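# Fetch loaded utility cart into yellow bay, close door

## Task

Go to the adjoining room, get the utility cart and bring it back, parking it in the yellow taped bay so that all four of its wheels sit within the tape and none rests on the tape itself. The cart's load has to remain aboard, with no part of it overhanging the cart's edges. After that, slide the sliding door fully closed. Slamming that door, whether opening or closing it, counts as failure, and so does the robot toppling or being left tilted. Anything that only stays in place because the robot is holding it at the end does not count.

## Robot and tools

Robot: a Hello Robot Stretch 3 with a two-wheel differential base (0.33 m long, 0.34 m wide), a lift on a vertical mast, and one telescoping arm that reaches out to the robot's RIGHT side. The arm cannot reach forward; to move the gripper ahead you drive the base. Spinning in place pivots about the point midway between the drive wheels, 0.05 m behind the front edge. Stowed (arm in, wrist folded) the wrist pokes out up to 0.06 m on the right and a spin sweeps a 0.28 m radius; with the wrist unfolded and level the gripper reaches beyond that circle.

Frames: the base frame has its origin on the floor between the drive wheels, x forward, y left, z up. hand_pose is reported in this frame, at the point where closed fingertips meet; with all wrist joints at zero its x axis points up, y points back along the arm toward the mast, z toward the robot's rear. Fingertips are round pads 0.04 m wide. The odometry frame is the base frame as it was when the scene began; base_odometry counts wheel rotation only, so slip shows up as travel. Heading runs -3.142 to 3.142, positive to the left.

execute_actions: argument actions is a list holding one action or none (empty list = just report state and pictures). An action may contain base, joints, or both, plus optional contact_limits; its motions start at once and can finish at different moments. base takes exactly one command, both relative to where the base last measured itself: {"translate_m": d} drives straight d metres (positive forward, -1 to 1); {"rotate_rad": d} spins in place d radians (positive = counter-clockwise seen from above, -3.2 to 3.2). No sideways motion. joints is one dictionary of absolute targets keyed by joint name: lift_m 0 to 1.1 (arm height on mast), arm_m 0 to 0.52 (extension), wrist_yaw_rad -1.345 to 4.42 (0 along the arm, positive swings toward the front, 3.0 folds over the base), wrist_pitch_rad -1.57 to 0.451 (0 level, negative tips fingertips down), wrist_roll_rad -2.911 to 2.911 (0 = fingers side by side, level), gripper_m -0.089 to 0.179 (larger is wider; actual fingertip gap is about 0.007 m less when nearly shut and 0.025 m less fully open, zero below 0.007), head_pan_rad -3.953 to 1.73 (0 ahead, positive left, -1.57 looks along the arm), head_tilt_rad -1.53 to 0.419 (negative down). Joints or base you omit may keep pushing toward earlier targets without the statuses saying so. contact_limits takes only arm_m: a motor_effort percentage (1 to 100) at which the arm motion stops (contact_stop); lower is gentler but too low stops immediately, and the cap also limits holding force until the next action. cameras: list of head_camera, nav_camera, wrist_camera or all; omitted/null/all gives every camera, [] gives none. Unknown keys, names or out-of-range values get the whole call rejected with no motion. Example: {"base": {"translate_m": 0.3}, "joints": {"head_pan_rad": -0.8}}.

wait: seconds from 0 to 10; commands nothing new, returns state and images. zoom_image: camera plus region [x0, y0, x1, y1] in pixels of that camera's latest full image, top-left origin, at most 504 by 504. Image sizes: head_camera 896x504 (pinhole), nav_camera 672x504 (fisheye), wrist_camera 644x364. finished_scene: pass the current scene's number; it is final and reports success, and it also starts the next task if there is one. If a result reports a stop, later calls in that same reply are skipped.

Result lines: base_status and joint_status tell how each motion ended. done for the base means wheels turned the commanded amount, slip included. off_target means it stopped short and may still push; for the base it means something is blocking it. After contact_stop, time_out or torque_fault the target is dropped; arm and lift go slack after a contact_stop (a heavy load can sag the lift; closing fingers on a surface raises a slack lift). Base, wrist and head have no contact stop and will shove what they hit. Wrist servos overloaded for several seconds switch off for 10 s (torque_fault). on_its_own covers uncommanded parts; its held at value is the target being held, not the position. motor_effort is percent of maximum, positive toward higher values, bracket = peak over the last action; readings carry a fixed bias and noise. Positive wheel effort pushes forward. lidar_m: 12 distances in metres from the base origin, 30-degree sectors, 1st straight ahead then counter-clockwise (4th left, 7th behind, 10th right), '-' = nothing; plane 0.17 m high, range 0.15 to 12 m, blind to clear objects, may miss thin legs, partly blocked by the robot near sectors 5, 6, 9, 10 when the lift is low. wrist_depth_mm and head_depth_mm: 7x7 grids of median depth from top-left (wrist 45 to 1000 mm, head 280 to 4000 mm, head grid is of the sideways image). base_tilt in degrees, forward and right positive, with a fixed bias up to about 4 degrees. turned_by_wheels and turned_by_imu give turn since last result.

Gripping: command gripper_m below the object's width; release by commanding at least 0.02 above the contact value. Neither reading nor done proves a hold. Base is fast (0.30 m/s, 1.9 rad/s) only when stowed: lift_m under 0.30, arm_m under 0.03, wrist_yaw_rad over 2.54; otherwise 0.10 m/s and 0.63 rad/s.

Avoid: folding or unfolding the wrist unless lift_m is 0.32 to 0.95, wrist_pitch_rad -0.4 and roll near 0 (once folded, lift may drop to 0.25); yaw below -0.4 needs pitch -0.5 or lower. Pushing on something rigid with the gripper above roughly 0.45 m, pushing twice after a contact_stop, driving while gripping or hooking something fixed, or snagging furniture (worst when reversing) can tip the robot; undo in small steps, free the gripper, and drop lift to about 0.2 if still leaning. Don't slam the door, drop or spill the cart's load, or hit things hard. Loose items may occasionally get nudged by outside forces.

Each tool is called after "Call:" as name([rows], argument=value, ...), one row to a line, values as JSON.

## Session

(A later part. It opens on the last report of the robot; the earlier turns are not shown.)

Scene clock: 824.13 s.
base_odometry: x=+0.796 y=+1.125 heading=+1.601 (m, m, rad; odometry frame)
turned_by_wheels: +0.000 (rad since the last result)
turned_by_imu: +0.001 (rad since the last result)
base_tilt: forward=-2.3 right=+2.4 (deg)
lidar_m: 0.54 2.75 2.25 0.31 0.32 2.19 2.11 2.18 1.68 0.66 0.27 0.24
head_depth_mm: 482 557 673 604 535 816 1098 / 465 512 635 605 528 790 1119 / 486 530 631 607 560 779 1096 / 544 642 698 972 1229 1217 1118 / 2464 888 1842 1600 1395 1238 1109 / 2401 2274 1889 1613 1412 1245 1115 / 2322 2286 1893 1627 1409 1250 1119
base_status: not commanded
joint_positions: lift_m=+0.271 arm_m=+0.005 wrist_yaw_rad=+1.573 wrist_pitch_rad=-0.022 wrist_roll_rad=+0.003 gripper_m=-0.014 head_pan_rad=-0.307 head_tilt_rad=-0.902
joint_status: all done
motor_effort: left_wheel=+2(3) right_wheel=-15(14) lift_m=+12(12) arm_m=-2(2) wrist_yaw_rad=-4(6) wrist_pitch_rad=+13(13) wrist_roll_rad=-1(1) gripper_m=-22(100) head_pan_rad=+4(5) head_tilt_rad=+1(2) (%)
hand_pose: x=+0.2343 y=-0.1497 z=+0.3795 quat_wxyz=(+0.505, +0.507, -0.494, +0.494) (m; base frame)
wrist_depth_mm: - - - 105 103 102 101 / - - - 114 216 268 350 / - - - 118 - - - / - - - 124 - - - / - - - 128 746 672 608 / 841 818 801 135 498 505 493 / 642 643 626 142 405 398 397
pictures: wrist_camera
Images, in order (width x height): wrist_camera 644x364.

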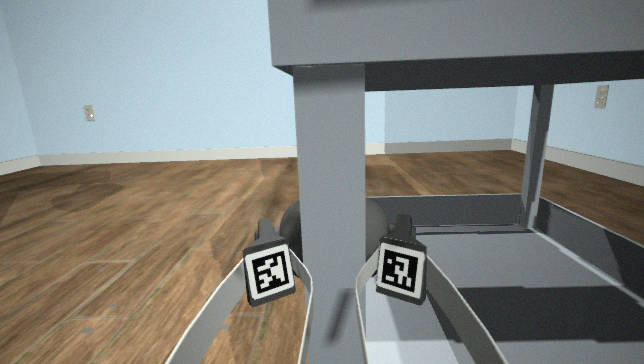

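Call:
execute_actions([
  {"base":{"translate_m":-0.25},"joints":{"head_pan_rad":-0.5,"head_tilt_rad":-0.8}},
])

Scene clock: 829.73 s.
base_odometry: x=+0.804 y=+0.875 heading=+1.602 (m, m, rad; odometry frame)
turned_by_wheels: +0.001 (rad since the last result)
turned_by_imu: +0.002 (rad since the last result)
base_tilt: forward=-2.3 right=+2.4 (deg)
lidar_m: 0.30 3.01 0.33 0.42 2.22 1.93 1.86 1.92 1.68 0.68 0.38 0.23
head_depth_mm: 1954 2129 739 719 1430 1272 1118 / 2232 2418 760 664 811 1231 1132 / 2557 2658 787 667 565 723 1087 / 2926 2729 807 668 567 569 1010 / 2622 621 695 670 568 830 1097 / 641 513 547 620 596 1034 1137 / 650 462 487 608 904 1227 1140
base_status: done
joint_positions: lift_m=+0.270 arm_m=+0.005 wrist_yaw_rad=+1.602 wrist_pitch_rad=-0.021 wrist_roll_rad=+0.002 gripper_m=-0.007 head_pan_rad=-0.493 head_tilt_rad=-0.803
joint_status: all done
on_its_own: gripper_m is held at -0.009, not at your -0.015, by its stall guard, which is not easing now; wrist_yaw_rad is at rest, and its effort (-40) is outside its rest range (-12 to +12)
motor_effort: left_wheel=+5(5) right_wheel=-11(22) lift_m=+12(13) arm_m=-1(1) wrist_yaw_rad=-40(41) wrist_pitch_rad=+13(14) wrist_roll_rad=-1(1) gripper_m=-25(26) head_pan_rad=-4(25) head_tilt_rad=+2(16) (%)
hand_pose: x=+0.2342 y=-0.1421 z=+0.3797 quat_wxyz=(+0.498, +0.513, -0.487, +0.502) (m; base frame)
wrist_depth_mm: - - 182 110 123 144 172 / - - 277 120 212 263 343 / - - - 127 - - - / - - - 132 - - - / - - 713 135 680 604 - / 843 835 780 142 496 505 437 / 660 633 433 150 404 397 389
pictures: head_camera (sideways: a quarter turn clockwise sets it upright), nav_camera (sideways: a quarter turn counterclockwise sets it upright), wrist_camera
Images, in order (width x height): head_camera 896x504, nav_camera 672x504, wrist_camera 644x364.

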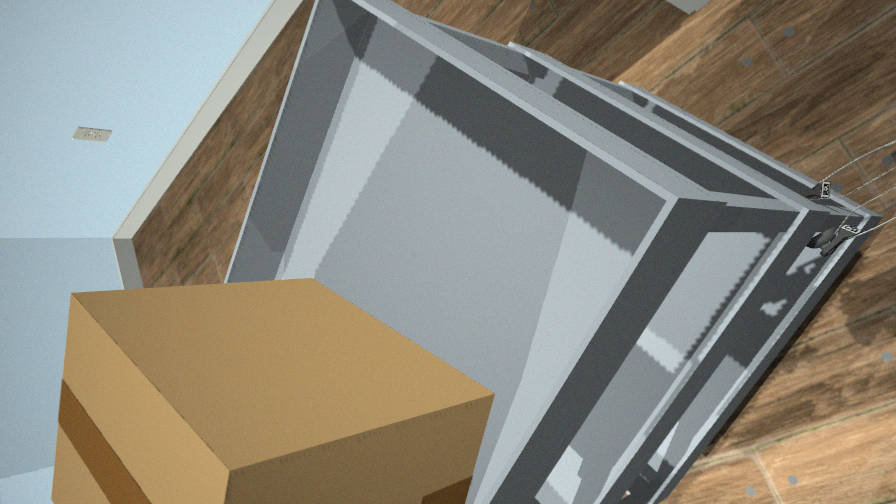

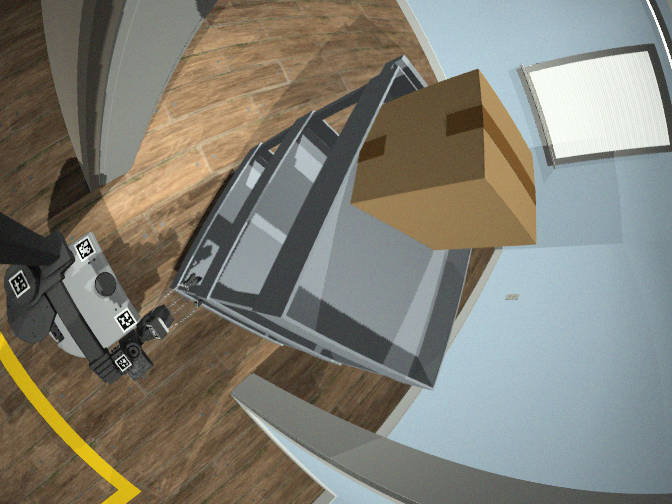

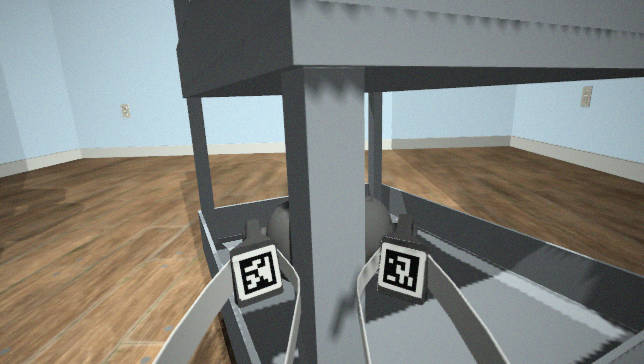

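Call:
execute_actions([
  {"joints":{"gripper_m":0.09,"wrist_yaw_rad":1.57}},
], cameras=[])

Call:
execute_actions([
  {"base":{"translate_m":-0.1}},
], cameras=[])

Call:
execute_actions([
  {"joints":{"arm_m":0.38,"head_pan_rad":-0.9,"head_tilt_rad":-0.9}},
])

Scene clock: 856.40 s.
base_odometry: x=+0.804 y=+0.875 heading=+1.601 (m, m, rad; odometry frame)
turned_by_wheels: +0.000 (rad since the last result)
turned_by_imu: +0.000 (rad since the last result)
base_tilt: forward=-2.4 right=+2.4 (deg)
lidar_m: 0.30 3.01 0.33 0.42 2.23 1.94 1.86 1.92 1.68 0.68 0.38 0.23
head_depth_mm: 1937 2145 741 716 1440 1277 1121 / 2231 2415 761 663 833 1225 1128 / 2562 2648 786 666 564 725 1092 / 2874 2752 812 671 566 562 991 / 2645 622 695 670 569 815 1094 / 645 517 549 622 595 1048 1136 / 647 462 489 605 902 1230 1139
base_status: not commanded
joint_positions: lift_m=+0.270 arm_m=+0.005 wrist_yaw_rad=+1.621 wrist_pitch_rad=-0.021 wrist_roll_rad=+0.002 gripper_m=+0.090 head_pan_rad=-0.493 head_tilt_rad=-0.803
joint_status: wrist_yaw_rad off_target (ended at +1.621, target +1.570); the others done
on_its_own: wrist_yaw_rad is held at +1.619, not at your +1.570, by its stall guard, which is not easing now
motor_effort: left_wheel=+3(3) right_wheel=-3(9) lift_m=+13(12) arm_m=+0(0) wrist_yaw_rad=-3(3) wrist_pitch_rad=+13(13) wrist_roll_rad=-1(1) gripper_m=-1(93) head_pan_rad=-4(4) head_tilt_rad=+2(2) (%)
hand_pose: x=+0.2340 y=-0.1372 z=+0.3797 quat_wxyz=(+0.493, +0.518, -0.482, +0.507) (m; base frame)
wrist_depth_mm: - - 199 109 122 141 167 / - - 283 121 212 260 342 / - - - 126 - - - / - - - 132 - - - / - - 735 137 715 606 - / 826 826 549 145 501 506 438 / 640 640 583 152 405 396 391
pictures: none
No camera images: the call's "cameras" was empty. Leave "cameras" out to get every camera's image.

Scene clock: 858.57 s.
base_odometry: x=+0.807 y=+0.775 heading=+1.601 (m, m, rad; odometry frame)
turned_by_wheels: +0.000 (rad since the last result)
turned_by_imu: +0.001 (rad since the last result)
base_tilt: forward=-2.4 right=+2.4 (deg)
lidar_m: 0.37 0.44 0.37 0.79 2.23 1.83 1.76 1.82 1.68 1.09 0.69 0.32
head_depth_mm: 1949 2127 2042 1730 1462 1256 1128 / 2210 2433 785 964 1407 1278 1127 / 2556 2649 812 662 933 1211 1132 / 2941 2705 816 668 580 793 1095 / 2772 803 794 668 593 1043 1133 / 647 637 695 674 905 1206 1139 / 648 535 604 668 989 1268 1140
base_status: done
joint_positions: lift_m=+0.270 arm_m=+0.005 wrist_yaw_rad=+1.621 wrist_pitch_rad=-0.021 wrist_roll_rad=+0.002 gripper_m=+0.090 head_pan_rad=-0.493 head_tilt_rad=-0.803
joint_status: not commanded
on_its_own: wrist_yaw_rad is held at +1.619, not at your +1.570, by its stall guard, which is not easing now
motor_effort: left_wheel=+2(3) right_wheel=-2(6) lift_m=+12(13) arm_m=+0(0) wrist_yaw_rad=-2(2) wrist_pitch_rad=+13(13) wrist_roll_rad=-1(1) gripper_m=+2(0) head_pan_rad=-3(3) head_tilt_rad=+2(2) (%)
hand_pose: x=+0.2340 y=-0.1372 z=+0.3797 quat_wxyz=(+0.493, +0.518, -0.482, +0.507) (m; base frame)
wrist_depth_mm: - - 556 204 224 257 303 / - - 584 218 240 281 344 / - - - - - - - / - - - 872 - - - / - - 827 629 707 603 523 / 826 834 526 469 503 501 426 / 648 641 619 312 405 344 549
pictures: none
No camera images: the call's "cameras" was empty. Leave "cameras" out to get every camera's image.

Scene clock: 862.53 s.
base_odometry: x=+0.807 y=+0.775 heading=+1.601 (m, m, rad; odometry frame)
turned_by_wheels: +0.000 (rad since the last result)
turned_by_imu: +0.000 (rad since the last result)
base_tilt: forward=-2.4 right=+2.4 (deg)
lidar_m: 0.37 0.44 0.37 0.79 2.23 1.83 1.76 1.82 1.68 1.09 0.69 0.32
head_depth_mm: 598 713 1006 1517 1422 1233 1119 / 642 732 855 1074 1364 1235 1101 / 1748 1997 1847 1285 1373 1235 1124 / 1886 2154 1916 1578 1383 1242 1114 / 2047 2212 737 1003 923 1098 1117 / 2255 820 732 605 604 1006 1119 / 2517 826 737 622 571 1086 1118
base_status: not commanded
joint_positions: lift_m=+0.270 arm_m=+0.380 wrist_yaw_rad=+1.619 wrist_pitch_rad=-0.021 wrist_roll_rad=+0.002 gripper_m=+0.090 head_pan_rad=-0.893 head_tilt_rad=-0.888
joint_status: all done
on_its_own: wrist_yaw_rad is held at +1.619, not at your +1.570, by its stall guard, which is not easing now
motor_effort: left_wheel=+2(2) right_wheel=-3(2) lift_m=+12(12) arm_m=+4(4) wrist_yaw_rad=+0(2) wrist_pitch_rad=+13(13) wrist_roll_rad=-1(1) gripper_m=+0(0) head_pan_rad=-4(36) head_tilt_rad=-7(21) (%)
hand_pose: x=+0.2340 y=-0.5124 z=+0.3797 quat_wxyz=(+0.493, +0.517, -0.482, +0.506) (m; base frame)
wrist_depth_mm: 282 306 334 378 - 271 175 / 294 318 353 400 - 274 179 / - - - - - 275 184 / - - - - - 277 183 / 816 761 785 641 - 258 188 / 521 555 419 458 763 241 195 / 338 374 406 541 608 311 203
pictures: head_camera (sideways: a quarter turn clockwise sets it upright), nav_camera (sideways: a quarter turn counterclockwise sets it upright), wrist_camera
Images, in order (width x height): head_camera 896x504, nav_camera 672x504, wrist_camera 644x364.

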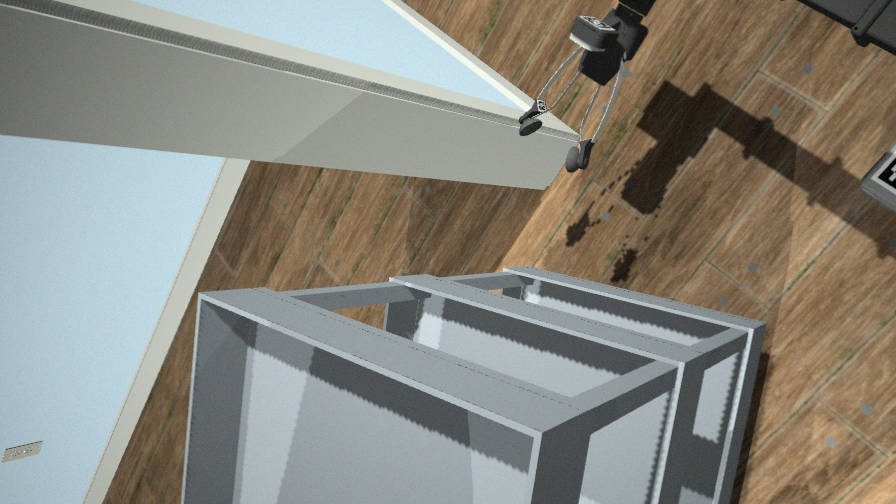

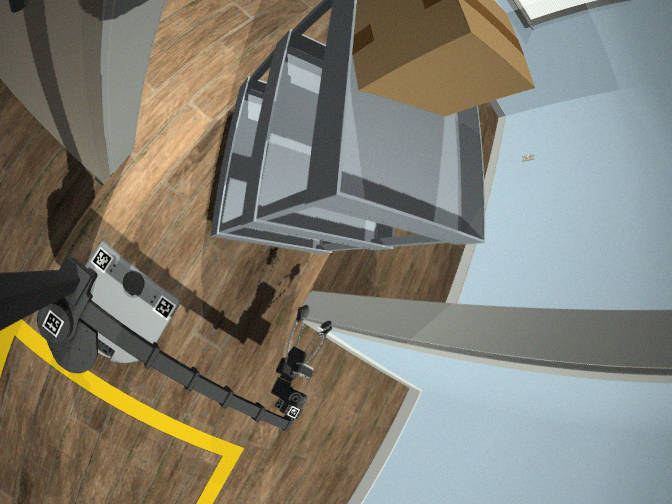

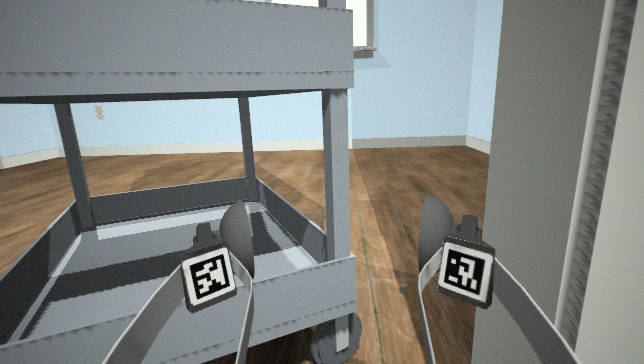

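Call:
execute_actions([
  {"joints":{"arm_m":0.005,"wrist_yaw_rad":1.57,"head_pan_rad":-0.3,"head_tilt_rad":-0.85}},
], cameras=["wrist_camera"])

Call:
execute_actions([
  {"base":{"translate_m":0.1}},
], cameras=["wrist_camera"])

Scene clock: 873.00 s.
base_odometry: x=+0.807 y=+0.775 heading=+1.601 (m, m, rad; odometry frame)
turned_by_wheels: +0.000 (rad since the last result)
turned_by_imu: +0.001 (rad since the last result)
base_tilt: forward=-2.3 right=+2.3 (deg)
lidar_m: 0.37 0.44 0.37 0.79 2.23 1.83 1.76 1.81 1.68 1.09 0.69 0.32
head_depth_mm: 2493 2454 751 928 1364 1242 1108 / 2862 868 756 645 935 1230 1113 / 2793 864 757 633 595 1103 1117 / 620 697 740 634 873 1119 1121 / 562 582 678 653 948 1238 1123 / 545 563 671 1019 1319 1256 1126 / 551 610 716 1101 1441 1273 1111
base_status: not commanded
joint_positions: lift_m=+0.270 arm_m=+0.005 wrist_yaw_rad=+1.571 wrist_pitch_rad=-0.021 wrist_roll_rad=+0.002 gripper_m=+0.090 head_pan_rad=-0.307 head_tilt_rad=-0.853
joint_status: all done
motor_effort: left_wheel=+2(2) right_wheel=-3(3) lift_m=+12(13) arm_m=-3(2) wrist_yaw_rad=-1(2) wrist_pitch_rad=+13(13) wrist_roll_rad=-1(1) gripper_m=+1(0) head_pan_rad=+5(45) head_tilt_rad=+2(11) (%)
hand_pose: x=+0.2343 y=-0.1502 z=+0.3797 quat_wxyz=(+0.505, +0.506, -0.495, +0.494) (m; base frame)
wrist_depth_mm: - - 323 208 234 276 339 / - - 406 218 257 305 387 / - - - 232 - - - / - - - 244 - - - / - - 785 261 711 598 880 / 840 820 500 476 506 464 507 / 640 650 601 301 340 374 582
pictures: wrist_camera
Images, in order (width x height): wrist_camera 644x364.

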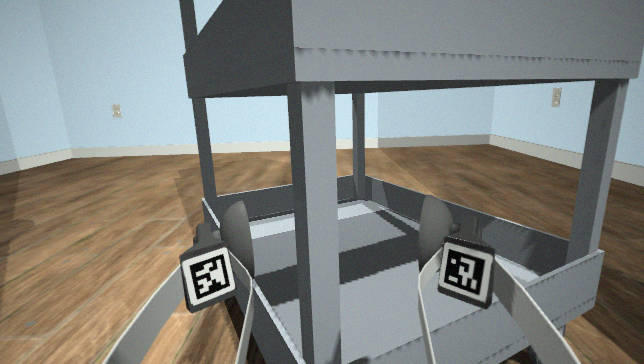

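Scene clock: 875.17 s.
base_odometry: x=+0.804 y=+0.875 heading=+1.602 (m, m, rad; odometry frame)
turned_by_wheels: +0.000 (rad since the last result)
turned_by_imu: +0.000 (rad since the last result)
base_tilt: forward=-2.3 right=+2.4 (deg)
lidar_m: 0.30 3.01 0.33 0.42 2.23 1.93 1.86 1.92 1.68 0.68 0.38 0.23
head_depth_mm: 2499 2438 731 630 802 1224 1112 / 2856 2452 755 630 545 819 1110 / 592 681 738 634 545 679 1068 / 541 547 643 636 558 844 1098 / 543 462 540 621 876 1192 1123 / 548 464 574 650 972 1263 1126 / 550 504 627 954 1415 1267 1123
base_status: done
joint_positions: lift_m=+0.270 arm_m=+0.005 wrist_yaw_rad=+1.571 wrist_pitch_rad=-0.021 wrist_roll_rad=+0.002 gripper_m=+0.090 head_pan_rad=-0.307 head_tilt_rad=-0.852
joint_status: not commanded
motor_effort: left_wheel=+2(6) right_wheel=-3(3) lift_m=+12(12) arm_m=-2(2) wrist_yaw_rad=-1(1) wrist_pitch_rad=+13(13) wrist_roll_rad=-1(1) gripper_m=+1(1) head_pan_rad=+4(3) head_tilt_rad=+1(2) (%)
hand_pose: x=+0.2343 y=-0.1502 z=+0.3797 quat_wxyz=(+0.505, +0.506, -0.495, +0.494) (m; base frame)
wrist_depth_mm: - - 139 112 130 154 189 / - - 207 121 215 262 342 / - - - 127 - - - / - - - 132 - - - / - - 674 139 718 - - / 843 819 503 146 498 483 431 / 643 633 450 152 410 397 341
pictures: wrist_camera
Images, in order (width x height): wrist_camera 644x364.

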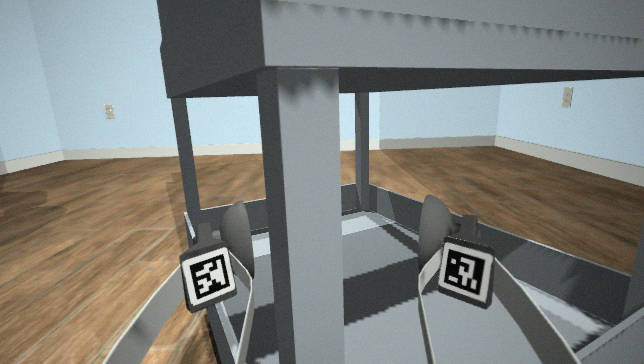

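Call:
execute_actions([
  {"joints":{"gripper_m":-0.015}},
], cameras=["wrist_camera"])

Call:
execute_actions([
  {"base":{"translate_m":-0.15}},
])

Scene clock: 878.90 s.
base_odometry: x=+0.804 y=+0.875 heading=+1.602 (m, m, rad; odometry frame)
turned_by_wheels: +0.001 (rad since the last result)
turned_by_imu: +0.001 (rad since the last result)
base_tilt: forward=-2.4 right=+2.4 (deg)
lidar_m: 0.30 3.02 0.33 0.42 2.23 1.94 1.86 1.92 1.67 0.68 0.37 0.23
head_depth_mm: 2480 2458 734 629 777 1227 1115 / 2850 2436 752 633 545 818 1119 / 592 675 737 636 546 650 1073 / 540 542 638 636 558 822 1099 / 542 459 536 613 875 1178 1120 / 546 463 568 642 977 1265 1119 / 553 499 625 946 1418 1263 1122
base_status: not commanded
joint_positions: lift_m=+0.270 arm_m=+0.005 wrist_yaw_rad=+1.602 wrist_pitch_rad=-0.021 wrist_roll_rad=+0.002 gripper_m=-0.014 head_pan_rad=-0.307 head_tilt_rad=-0.852
joint_status: all done
on_its_own: wrist_yaw_rad is at rest, and its effort (-41) is outside its rest range (-12 to +12)
motor_effort: left_wheel=+5(5) right_wheel=-15(17) lift_m=+13(12) arm_m=+1(3) wrist_yaw_rad=-41(42) wrist_pitch_rad=+13(13) wrist_roll_rad=-1(1) gripper_m=-29(100) head_pan_rad=+6(3) head_tilt_rad=+2(1) (%)
hand_pose: x=+0.2342 y=-0.1420 z=+0.3796 quat_wxyz=(+0.498, +0.513, -0.487, +0.502) (m; base frame)
wrist_depth_mm: - - 177 106 119 139 168 / - - 279 117 215 264 352 / - - - 123 - - - / - - - 127 - - - / - - 713 133 689 597 - / 824 845 788 139 486 501 437 / 638 637 433 145 399 401 391
pictures: wrist_camera
Images, in order (width x height): wrist_camera 644x364.

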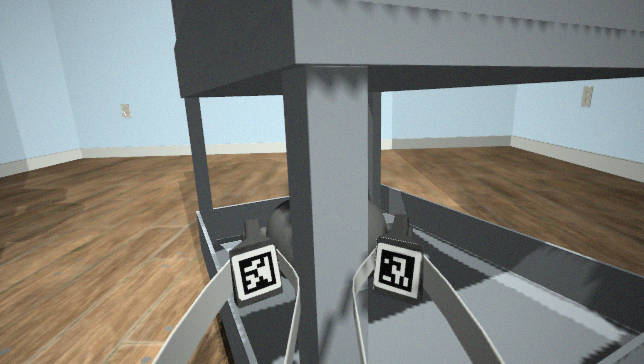

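Scene clock: 881.50 s.
base_odometry: x=+0.809 y=+0.726 heading=+1.602 (m, m, rad; odometry frame)
turned_by_wheels: +0.000 (rad since the last result)
turned_by_imu: +0.001 (rad since the last result)
base_tilt: forward=-2.4 right=+2.4 (deg)
lidar_m: 0.25 0.44 0.40 0.96 2.23 1.78 1.71 1.77 1.68 1.30 0.73 0.22
head_depth_mm: 2487 2464 717 1535 1428 1241 1115 / 2835 2448 735 633 568 1225 1116 / 2924 2452 761 635 547 557 1083 / 2865 2466 762 636 547 782 1069 / 608 623 689 639 560 825 1124 / 548 476 515 593 585 1111 1124 / 552 422 462 578 880 1224 1097
base_status: done
joint_positions: lift_m=+0.270 arm_m=+0.005 wrist_yaw_rad=+1.687 wrist_pitch_rad=-0.022 wrist_roll_rad=+0.002 gripper_m=-0.007 head_pan_rad=-0.307 head_tilt_rad=-0.852
joint_status: not commanded
on_its_own: wrist_yaw_rad is held at +1.676, not at your +1.570, by its stall guard, which is not easing now; gripper_m is held at -0.008, not at your -0.015, by its stall guard, which is not easing now; wrist_yaw_rad is at rest, and its effort (-14) is outside its rest range (-12 to +12)
motor_effort: left_wheel=+3(6) right_wheel=-7(23) lift_m=+13(13) arm_m=+1(0) wrist_yaw_rad=-14(51) wrist_pitch_rad=+13(14) wrist_roll_rad=-1(1) gripper_m=-22(29) head_pan_rad=+5(4) head_tilt_rad=+2(1) (%)
hand_pose: x=+0.2326 y=-0.1202 z=+0.3795 quat_wxyz=(+0.476, +0.534, -0.464, +0.523) (m; base frame)
wrist_depth_mm: - 307 148 106 125 164 239 / - 419 187 117 217 267 350 / - - - 123 - - - / - - - 129 - - - / - - 690 134 620 983 871 / 737 751 535 140 467 496 461 / 471 642 413 147 404 391 555
pictures: head_camera (sideways: a quarter turn clockwise sets it upright), nav_camera (sideways: a quarter turn counterclockwise sets it upright), wrist_camera
Images, in order (width x height): head_camera 896x504, nav_camera 672x504, wrist_camera 644x364.

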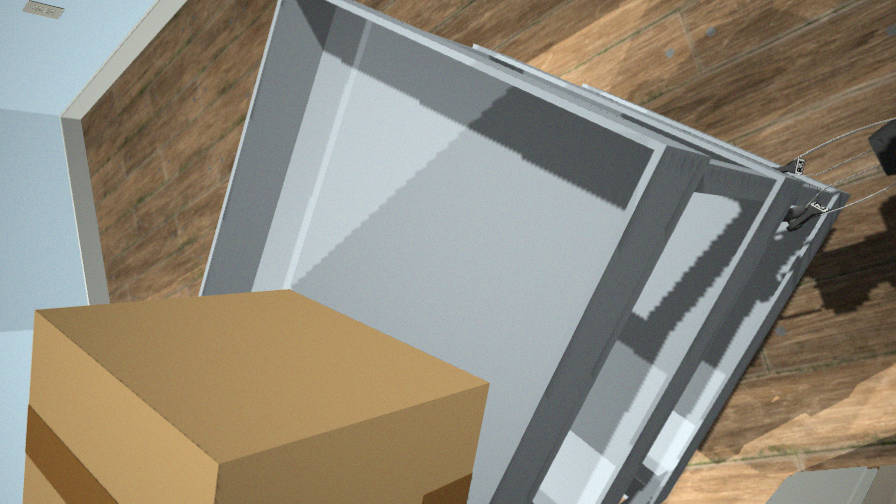

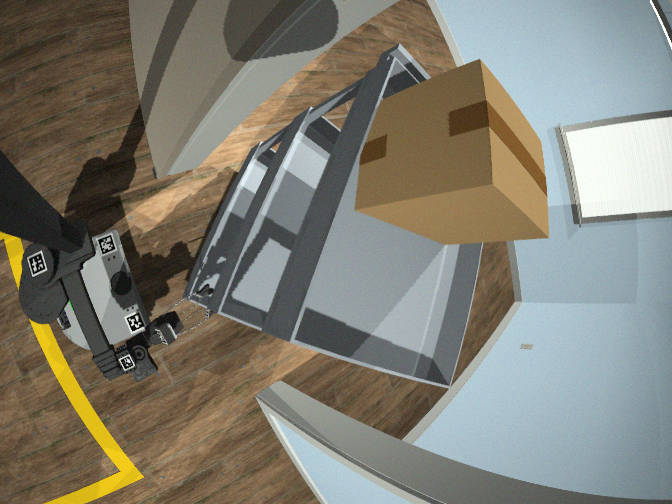

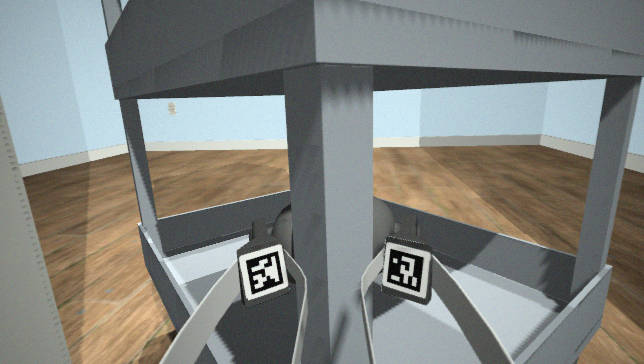

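Call:
execute_actions([
  {"joints":{"gripper_m":0.09}},
], cameras=[])

Call:
execute_actions([
  {"base":{"translate_m":-0.1},"joints":{"wrist_yaw_rad":1.6}},
], cameras=[])

Call:
execute_actions([
  {"joints":{"arm_m":0.285,"wrist_yaw_rad":1.57,"head_pan_rad":-0.8,"head_tilt_rad":-0.9}},
])

Scene clock: 891.97 s.
base_odometry: x=+0.809 y=+0.725 heading=+1.602 (m, m, rad; odometry frame)
turned_by_wheels: +0.000 (rad since the last result)
turned_by_imu: +0.000 (rad since the last result)
base_tilt: forward=-2.4 right=+2.4 (deg)
lidar_m: 0.25 0.44 0.40 0.96 2.23 1.78 1.71 1.77 1.68 1.30 0.73 0.22
head_depth_mm: 2468 2442 718 1544 1419 1250 1108 / 2837 2452 736 633 566 1233 1118 / 2904 2483 757 635 545 559 1085 / 2886 2485 762 638 548 781 1088 / 612 625 693 641 559 828 1123 / 548 478 516 595 586 1110 1121 / 549 423 463 574 882 1220 1088
base_status: not commanded
joint_positions: lift_m=+0.270 arm_m=+0.005 wrist_yaw_rad=+1.678 wrist_pitch_rad=-0.022 wrist_roll_rad=+0.002 gripper_m=+0.090 head_pan_rad=-0.307 head_tilt_rad=-0.852
joint_status: all done
on_its_own: wrist_yaw_rad is held at +1.676, not at your +1.570, by its stall guard, which is not easing now
motor_effort: left_wheel=+2(3) right_wheel=-2(8) lift_m=+12(13) arm_m=+1(1) wrist_yaw_rad=-3(15) wrist_pitch_rad=+13(13) wrist_roll_rad=-1(1) gripper_m=+1(92) head_pan_rad=+5(3) head_tilt_rad=+2(2) (%)
hand_pose: x=+0.2328 y=-0.1226 z=+0.3795 quat_wxyz=(+0.478, +0.532, -0.467, +0.520) (m; base frame)
wrist_depth_mm: - 286 142 106 128 171 253 / - 378 180 118 217 266 348 / - - - 125 - - - / - - - 131 - - - / - 957 701 135 658 - 941 / 774 780 505 142 496 486 457 / 482 605 398 150 405 397 577
pictures: none
No camera images: the call's "cameras" was empty. Leave "cameras" out to get every camera's image.

Scene clock: 894.13 s.
base_odometry: x=+0.812 y=+0.626 heading=+1.602 (m, m, rad; odometry frame)
turned_by_wheels: +0.000 (rad since the last result)
turned_by_imu: +0.001 (rad since the last result)
base_tilt: forward=-2.3 right=+2.4 (deg)
lidar_m: 0.34 0.47 0.51 1.34 2.23 1.67 1.61 1.67 1.68 1.62 0.78 0.31
head_depth_mm: 2509 2427 1864 1664 1431 1252 1111 / 2922 2452 758 978 1372 1250 1116 / 3009 2480 759 634 830 1159 1115 / 2928 874 759 635 588 924 1118 / 2717 768 747 640 893 1169 1120 / 580 589 638 640 931 1215 1124 / 553 501 589 663 976 1262 1107
base_status: done
joint_positions: lift_m=+0.270 arm_m=+0.005 wrist_yaw_rad=+1.602 wrist_pitch_rad=-0.022 wrist_roll_rad=+0.002 gripper_m=+0.090 head_pan_rad=-0.307 head_tilt_rad=-0.852
joint_status: all done
motor_effort: left_wheel=+2(3) right_wheel=-2(7) lift_m=+13(13) arm_m=+1(2) wrist_yaw_rad=-2(2) wrist_pitch_rad=+14(13) wrist_roll_rad=-1(1) gripper_m=+0(0) head_pan_rad=+4(4) head_tilt_rad=+1(1) (%)
hand_pose: x=+0.2342 y=-0.1420 z=+0.3795 quat_wxyz=(+0.498, +0.513, -0.487, +0.502) (m; base frame)
wrist_depth_mm: - 462 245 203 265 382 - / - 502 286 217 305 463 - / - - - 230 - - - / - - - 804 - - - / - 761 775 632 694 890 - / 527 816 503 458 501 767 747 / 511 644 421 274 356 585 589
pictures: none
No camera images: the call's "cameras" was empty. Leave "cameras" out to get every camera's image.

Scene clock: 897.40 s.
base_odometry: x=+0.812 y=+0.626 heading=+1.602 (m, m, rad; odometry frame)
turned_by_wheels: +0.000 (rad since the last result)
turned_by_imu: +0.000 (rad since the last result)
base_tilt: forward=-2.3 right=+2.4 (deg)
lidar_m: 0.34 0.47 0.51 1.34 2.23 1.68 1.61 1.66 1.68 1.61 0.78 0.31
head_depth_mm: 719 911 1216 1554 1386 1198 1102 / 682 791 975 1339 1416 1231 1104 / 1799 885 1053 1270 1394 1235 1111 / 2066 2284 1887 1616 1415 1245 1113 / 2285 2339 1771 1029 927 1032 1114 / 2579 2351 733 594 573 830 1118 / 2821 2351 736 623 573 835 1118
base_status: not commanded
joint_positions: lift_m=+0.270 arm_m=+0.285 wrist_yaw_rad=+1.570 wrist_pitch_rad=-0.022 wrist_roll_rad=+0.002 gripper_m=+0.090 head_pan_rad=-0.793 head_tilt_rad=-0.888
joint_status: all done
motor_effort: left_wheel=+2(2) right_wheel=-2(2) lift_m=+13(12) arm_m=+4(5) wrist_yaw_rad=+0(1) wrist_pitch_rad=+14(13) wrist_roll_rad=-1(1) gripper_m=+0(0) head_pan_rad=-3(40) head_tilt_rad=-7(14) (%)
hand_pose: x=+0.2343 y=-0.4299 z=+0.3795 quat_wxyz=(+0.506, +0.506, -0.495, +0.494) (m; base frame)
wrist_depth_mm: 272 312 376 486 - 412 305 / 281 324 393 494 - 411 313 / - - - - - 416 323 / - - - - - 418 336 / 743 752 740 649 - 394 353 / 554 544 459 569 768 381 372 / 428 376 435 625 619 468 397
pictures: head_camera (sideways: a quarter turn clockwise sets it upright), nav_camera (sideways: a quarter turn counterclockwise sets it upright), wrist_camera
Images, in order (width x height): head_camera 896x504, nav_camera 672x504, wrist_camera 644x364.

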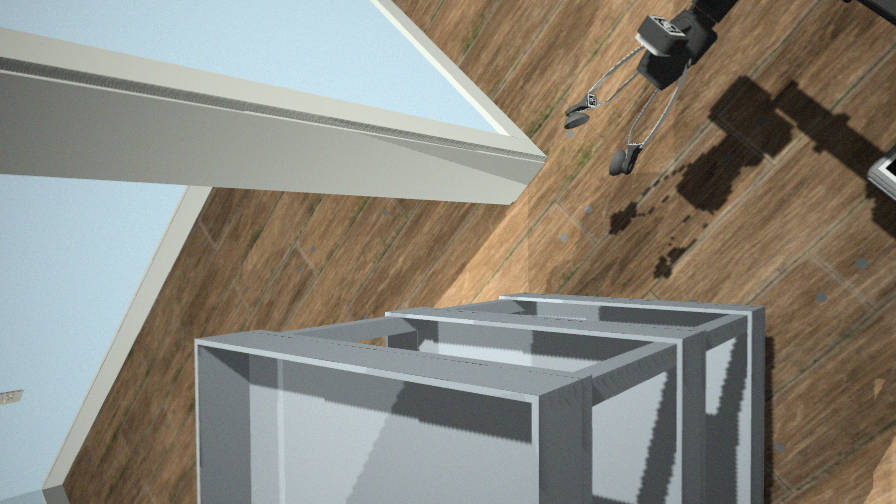

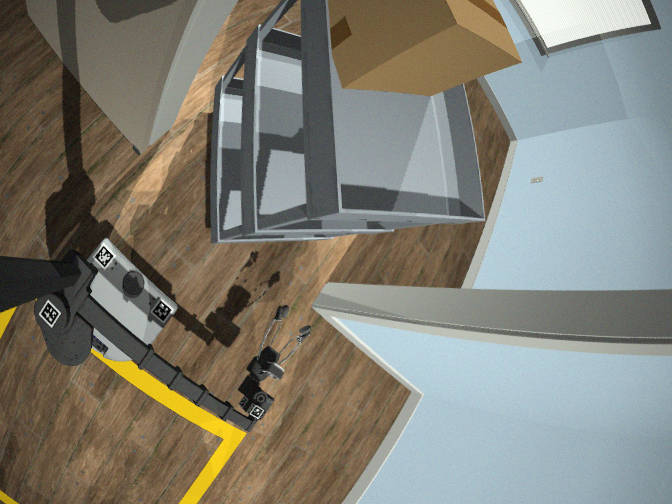

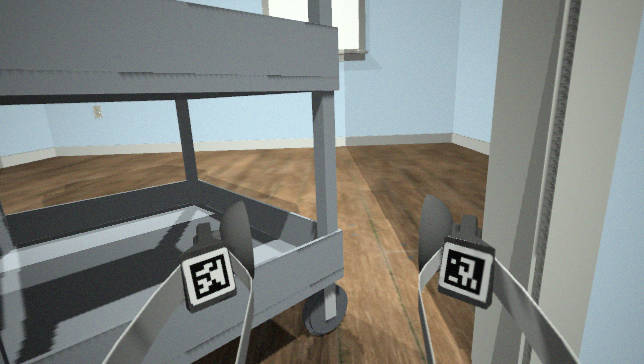

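Call:
execute_actions([
  {"base":{"translate_m":0.3},"joints":{"arm_m":0.272}},
], cameras=["wrist_camera"])

Scene clock: 903.33 s.
base_odometry: x=+0.802 y=+0.925 heading=+1.602 (m, m, rad; odometry frame)
turned_by_wheels: +0.000 (rad since the last result)
turned_by_imu: -0.003 (rad since the last result)
base_tilt: forward=-2.4 right=+2.4 (deg)
lidar_m: 0.15 0.23 0.32 0.31 2.23 1.99 1.91 1.97 1.68 0.67 0.68 -
head_depth_mm: 1570 1792 1874 998 1159 1186 1099 / 1715 1941 1879 1601 1371 1218 1105 / 1883 2123 1854 1517 522 464 645 / 2081 2255 690 614 535 473 703 / 2294 2338 689 616 536 474 704 / 2585 2345 696 619 537 475 691 / 2748 2387 694 623 539 477 648
base_status: done
joint_positions: lift_m=+0.270 arm_m=+0.272 wrist_yaw_rad=+1.570 wrist_pitch_rad=-0.021 wrist_roll_rad=+0.002 gripper_m=+0.090 head_pan_rad=-0.794 head_tilt_rad=-0.891
joint_status: all done
motor_effort: left_wheel=+0(9) right_wheel=+3(47) lift_m=+13(12) arm_m=-2(2) wrist_yaw_rad=+0(0) wrist_pitch_rad=+13(13) wrist_roll_rad=-1(1) gripper_m=+0(0) head_pan_rad=-2(3) head_tilt_rad=-6(7) (%)
hand_pose: x=+0.2343 y=-0.4174 z=+0.3798 quat_wxyz=(+0.505, +0.505, -0.495, +0.494) (m; base frame)
wrist_depth_mm: 145 166 203 263 - - - / 155 180 224 291 - - - / - - - - - - - / - - - - - - - / 657 707 - - - - - / 549 542 472 425 742 744 748 / 431 423 417 350 611 608 593
pictures: wrist_camera
Images, in order (width x height): wrist_camera 644x364.

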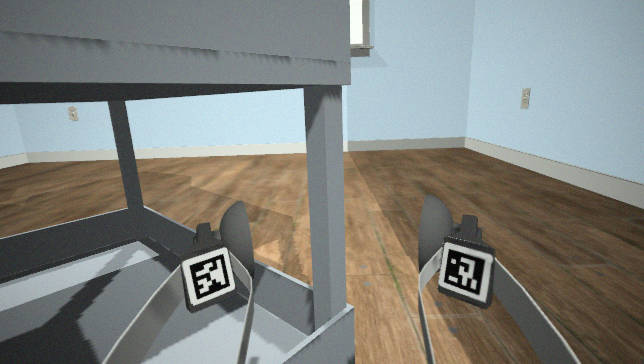

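Call:
execute_actions([
  {"base":{"translate_m":-0.12},"joints":{"head_pan_rad":-0.3,"head_tilt_rad":-1.0}},
])

Scene clock: 909.67 s.
base_odometry: x=+0.806 y=+0.805 heading=+1.602 (m, m, rad; odometry frame)
turned_by_wheels: +0.000 (rad since the last result)
turned_by_imu: +0.001 (rad since the last result)
base_tilt: forward=-2.4 right=+2.4 (deg)
lidar_m: 0.24 0.39 0.35 0.67 2.23 1.86 1.79 1.85 1.68 0.98 0.70 0.22
head_depth_mm: 2328 698 668 1472 1328 1197 1090 / 2327 715 645 568 1273 1204 1109 / 2378 721 649 567 522 1066 1125 / 2396 739 650 572 739 1098 1116 / 639 675 642 571 834 1182 1100 / 450 480 525 572 881 1217 1103 / 392 399 489 580 1101 1214 1066
base_status: done
joint_positions: lift_m=+0.270 arm_m=+0.272 wrist_yaw_rad=+1.570 wrist_pitch_rad=-0.021 wrist_roll_rad=+0.002 gripper_m=+0.090 head_pan_rad=-0.307 head_tilt_rad=-0.988
joint_status: all done
motor_effort: left_wheel=+1(2) right_wheel=+0(4) lift_m=+13(13) arm_m=-2(2) wrist_yaw_rad=+0(0) wrist_pitch_rad=+13(13) wrist_roll_rad=-1(1) gripper_m=-1(0) head_pan_rad=+4(39) head_tilt_rad=-7(21) (%)
hand_pose: x=+0.2343 y=-0.4174 z=+0.3798 quat_wxyz=(+0.505, +0.505, -0.495, +0.494) (m; base frame)
wrist_depth_mm: 205 236 288 373 - - - / 210 245 304 396 - - - / - - - - - - - / - - - - - - 293 / 694 743 701 944 - - 292 / 559 552 502 466 757 745 295 / 426 425 360 461 616 597 295
pictures: head_camera (sideways: a quarter turn clockwise sets it upright), nav_camera (sideways: a quarter turn counterclockwise sets it upright), wrist_camera
Images, in order (width x height): head_camera 896x504, nav_camera 672x504, wrist_camera 644x364.

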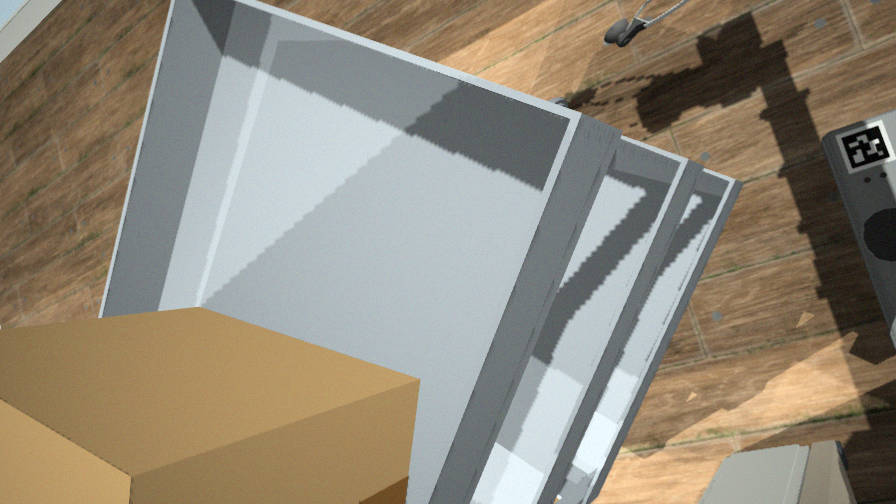

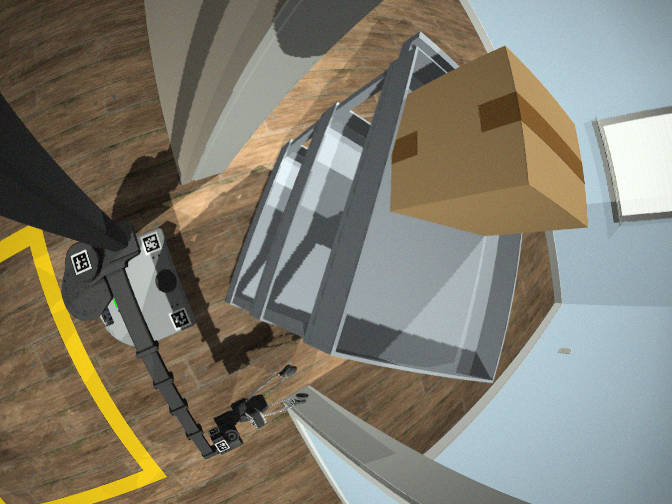

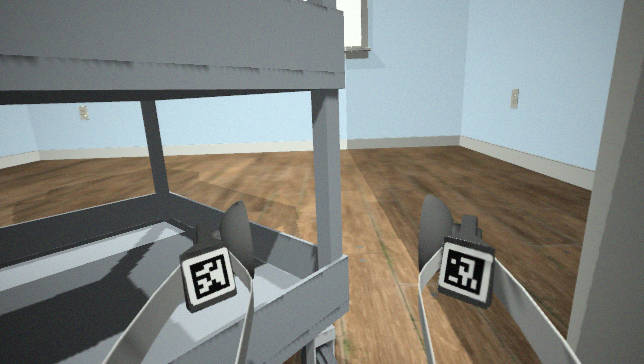

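Call:
execute_actions([
  {"base":{"translate_m":-0.37},"joints":{"arm_m":0.0}},
], cameras=[])

Call:
execute_actions([
  {"base":{"rotate_rad":1.57},"joints":{"lift_m":0.33,"wrist_yaw_rad":0.0,"head_pan_rad":-1.7,"head_tilt_rad":-0.7}},
])

Scene clock: 945.57 s.
base_odometry: x=+0.818 y=+0.436 heading=+1.602 (m, m, rad; odometry frame)
turned_by_wheels: +0.000 (rad since the last result)
turned_by_imu: +0.002 (rad since the last result)
base_tilt: forward=-2.3 right=+2.4 (deg)
lidar_m: 0.56 0.63 0.77 2.15 2.05 1.48 1.42 1.47 1.69 1.62 0.90 0.56
head_depth_mm: 2318 1972 1675 1422 1330 1200 1103 / 2288 1975 1706 1494 1342 1199 1106 / 877 1093 1336 1463 1334 1209 1113 / 902 743 1020 1132 1320 1207 1117 / 909 756 1064 1289 1351 1216 1104 / 838 731 1090 1363 1339 1212 1101 / 697 742 1105 1415 1330 1224 1116
base_status: done
joint_positions: lift_m=+0.270 arm_m=+0.002 wrist_yaw_rad=+1.570 wrist_pitch_rad=-0.021 wrist_roll_rad=+0.002 gripper_m=+0.090 head_pan_rad=-0.307 head_tilt_rad=-0.988
joint_status: all done
joint sent to its limit — the command would take arm_m past its lower limit, so that joint was sent only as far as its limit.
motor_effort: left_wheel=+0(3) right_wheel=+0(3) lift_m=+13(12) arm_m=-2(3) wrist_yaw_rad=+0(0) wrist_pitch_rad=+13(13) wrist_roll_rad=+0(1) gripper_m=+0(0) head_pan_rad=+4(5) head_tilt_rad=-7(7) (%)
hand_pose: x=+0.2343 y=-0.1473 z=+0.3798 quat_wxyz=(+0.505, +0.505, -0.495, +0.494) (m; base frame)
wrist_depth_mm: 550 - - 471 - - - / 541 - 586 475 655 - 623 / 544 - - - - - 618 / 531 - - - 985 - 620 / 531 - 713 559 660 - 615 / 534 721 767 570 759 749 626 / 558 631 629 607 598 603 591
pictures: none
No camera images: the call's "cameras" was empty. Leave "cameras" out to get every camera's image.

Scene clock: 949.00 s.
base_odometry: x=+0.818 y=+0.436 heading=-3.111 (m, m, rad; odometry frame)
turned_by_wheels: +1.570 (rad since the last result)
turned_by_imu: +1.576 (rad since the last result)
base_tilt: forward=-2.4 right=+2.4 (deg)
lidar_m: 2.15 2.06 1.49 1.42 1.47 1.69 1.62 0.90 0.57 0.56 0.63 0.77
head_depth_mm: 3069 3236 1004 1850 1567 1331 1154 / 2949 3238 948 1147 1360 1341 1165 / 2958 3255 955 729 939 1243 1170 / 2756 939 923 772 1062 1250 1197 / 2725 747 822 1161 1263 1316 1167 / 2716 740 833 1221 1411 1351 1178 / 2710 775 892 1208 1520 1069 1150
base_status: done
joint_positions: lift_m=+0.329 arm_m=+0.002 wrist_yaw_rad=+0.002 wrist_pitch_rad=-0.021 wrist_roll_rad=+0.002 gripper_m=+0.090 head_pan_rad=-1.693 head_tilt_rad=-0.705
joint_status: all done
motor_effort: left_wheel=-2(5) right_wheel=+2(5) lift_m=+30(29) arm_m=-3(3) wrist_yaw_rad=-2(3) wrist_pitch_rad=+13(13) wrist_roll_rad=-1(1) gripper_m=+0(1) head_pan_rad=-4(50) head_tilt_rad=+3(32) (%)
hand_pose: x=-0.0210 y=-0.4028 z=+0.4388 quat_wxyz=(+0.707, +0.008, -0.707, -0.007) (m; base frame)
wrist_depth_mm: 401 - - - - - - / 403 - 564 389 303 368 - / 396 - 583 406 317 515 - / 397 - - - - - - / 395 - 826 892 848 - - / 393 539 580 643 587 813 839 / 387 596 708 478 407 638 683
pictures: head_camera (sideways: a quarter turn clockwise sets it upright), nav_camera (sideways: a quarter turn counterclockwise sets it upright), wrist_camera
Images, in order (width x height): head_camera 896x504, nav_camera 672x504, wrist_camera 644x364.

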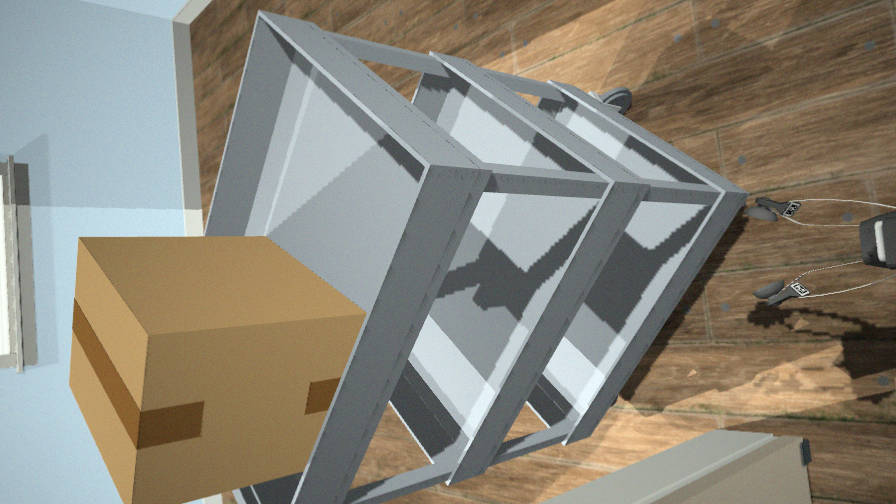

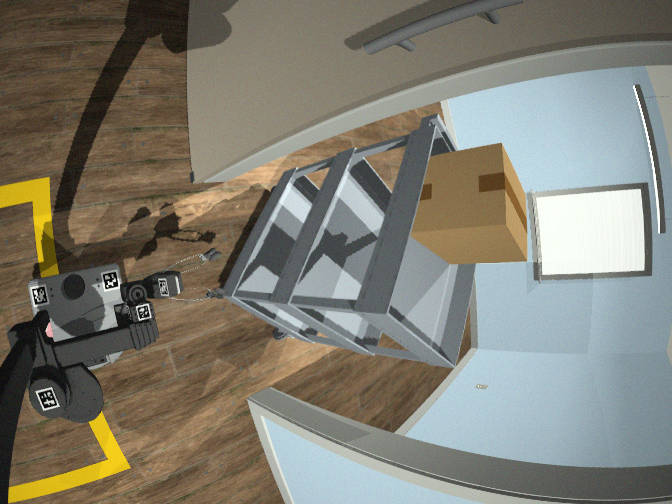

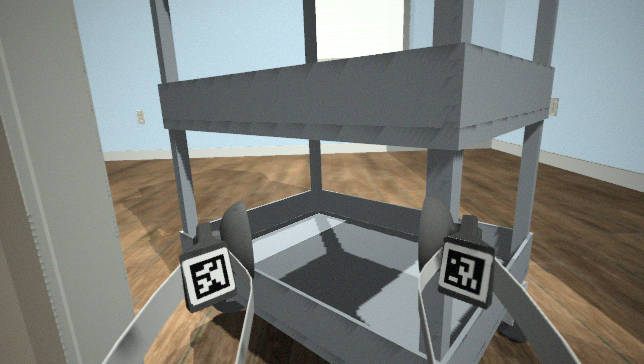

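Call:
execute_actions([
  {"base":{"translate_m":-0.3},"joints":{"lift_m":0.27,"head_pan_rad":-1.57,"head_tilt_rad":-0.75}},
], cameras=["head_camera","wrist_camera"])

Scene clock: 955.53 s.
base_odometry: x=+1.118 y=+0.445 heading=-3.111 (m, m, rad; odometry frame)
turned_by_wheels: +0.000 (rad since the last result)
turned_by_imu: +0.001 (rad since the last result)
base_tilt: forward=-2.4 right=+2.3 (deg)
lidar_m: 2.20 2.06 1.48 1.41 1.46 1.37 1.32 0.89 0.71 0.57 0.56 0.82
head_depth_mm: 2904 3118 2324 1837 1149 1234 1148 / 2934 3114 2313 1850 1536 1319 1145 / 2932 3137 954 1181 1425 1323 1152 / 2943 3130 900 1179 1307 1296 1156 / 2951 1108 902 1088 985 1244 1153 / 898 915 903 733 1033 1300 1155 / 839 795 846 1127 1418 1332 1159
base_status: done
joint_positions: lift_m=+0.271 arm_m=+0.002 wrist_yaw_rad=+0.002 wrist_pitch_rad=-0.021 wrist_roll_rad=+0.002 gripper_m=+0.090 head_pan_rad=-1.577 head_tilt_rad=-0.740
joint_status: all done
motor_effort: left_wheel=-2(5) right_wheel=+2(3) lift_m=+11(28) arm_m=-2(3) wrist_yaw_rad=-2(2) wrist_pitch_rad=+13(13) wrist_roll_rad=-1(1) gripper_m=+0(1) head_pan_rad=+4(22) head_tilt_rad=-6(16) (%)
hand_pose: x=-0.0210 y=-0.4028 z=+0.3799 quat_wxyz=(+0.707, +0.008, -0.707, -0.007) (m; base frame)
wrist_depth_mm: 417 290 357 530 - - 393 / 466 305 376 493 - - 406 / - - - - - - 401 / - 980 - - - - 404 / - 665 806 696 - - 408 / 844 469 437 559 748 700 410 / 640 408 414 610 612 606 417
pictures: head_camera (sideways: a quarter turn clockwise sets it upright), wrist_camera
Images, in order (width x height): head_camera 896x504, wrist_camera 644x364.

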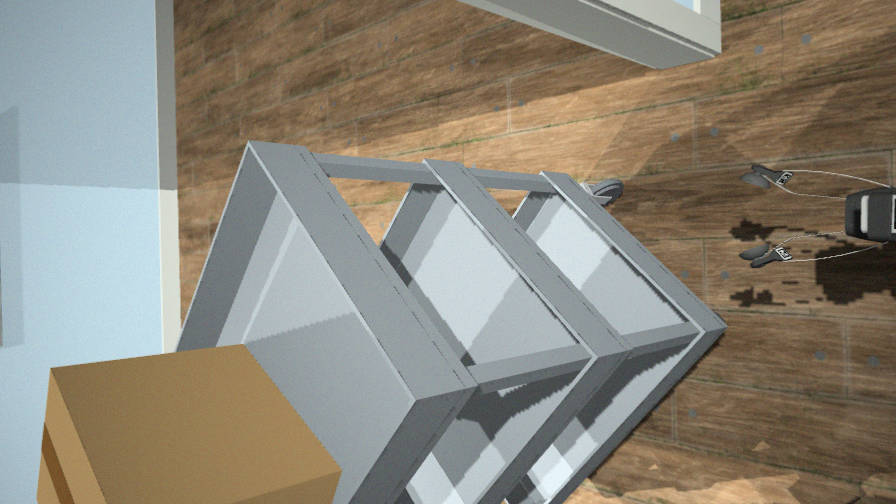

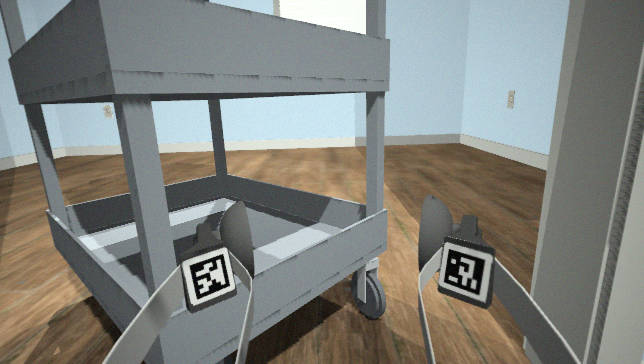

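Call:
execute_actions([
  {"base":{"translate_m":-0.065},"joints":{"arm_m":0.3}},
], cameras=["wrist_camera"])

Scene clock: 960.37 s.
base_odometry: x=+1.183 y=+0.447 heading=-3.111 (m, m, rad; odometry frame)
turned_by_wheels: +0.000 (rad since the last result)
turned_by_imu: +0.000 (rad since the last result)
base_tilt: forward=-2.4 right=+2.4 (deg)
lidar_m: 2.21 2.05 1.47 1.41 1.46 1.30 1.25 0.89 0.68 0.64 0.59 0.87
head_depth_mm: 2913 3077 2299 939 1010 1231 1142 / 2887 3151 2328 1837 1538 1296 1146 / 2939 3093 2166 1794 1515 - 1151 / 2910 3132 954 1177 1370 1304 1153 / 2863 3109 900 1147 1205 1246 1156 / 2860 1029 905 765 939 1248 1155 / 858 873 885 746 1260 1334 1154
base_status: done
joint_positions: lift_m=+0.271 arm_m=+0.300 wrist_yaw_rad=+0.001 wrist_pitch_rad=-0.021 wrist_roll_rad=+0.002 gripper_m=+0.090 head_pan_rad=-1.577 head_tilt_rad=-0.740
joint_status: all done
motor_effort: left_wheel=-2(5) right_wheel=+2(3) lift_m=+11(12) arm_m=+4(3) wrist_yaw_rad=-1(2) wrist_pitch_rad=+13(13) wrist_roll_rad=-1(1) gripper_m=+1(0) head_pan_rad=+5(4) head_tilt_rad=-6(6) (%)
hand_pose: x=-0.0213 y=-0.7004 z=+0.3799 quat_wxyz=(+0.707, +0.008, -0.707, -0.007) (m; base frame)
wrist_depth_mm: 144 164 201 258 - - - / 151 176 221 292 - - - / - - - - - - - / - - - - - - - / 661 700 - - - - - / 545 546 508 441 748 777 751 / 425 418 414 374 607 605 603
pictures: wrist_camera
Images, in order (width x height): wrist_camera 644x364.

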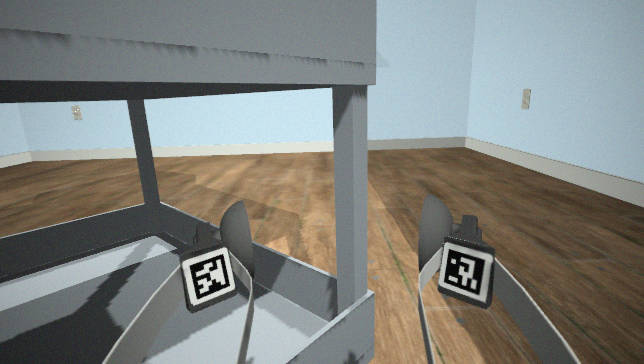

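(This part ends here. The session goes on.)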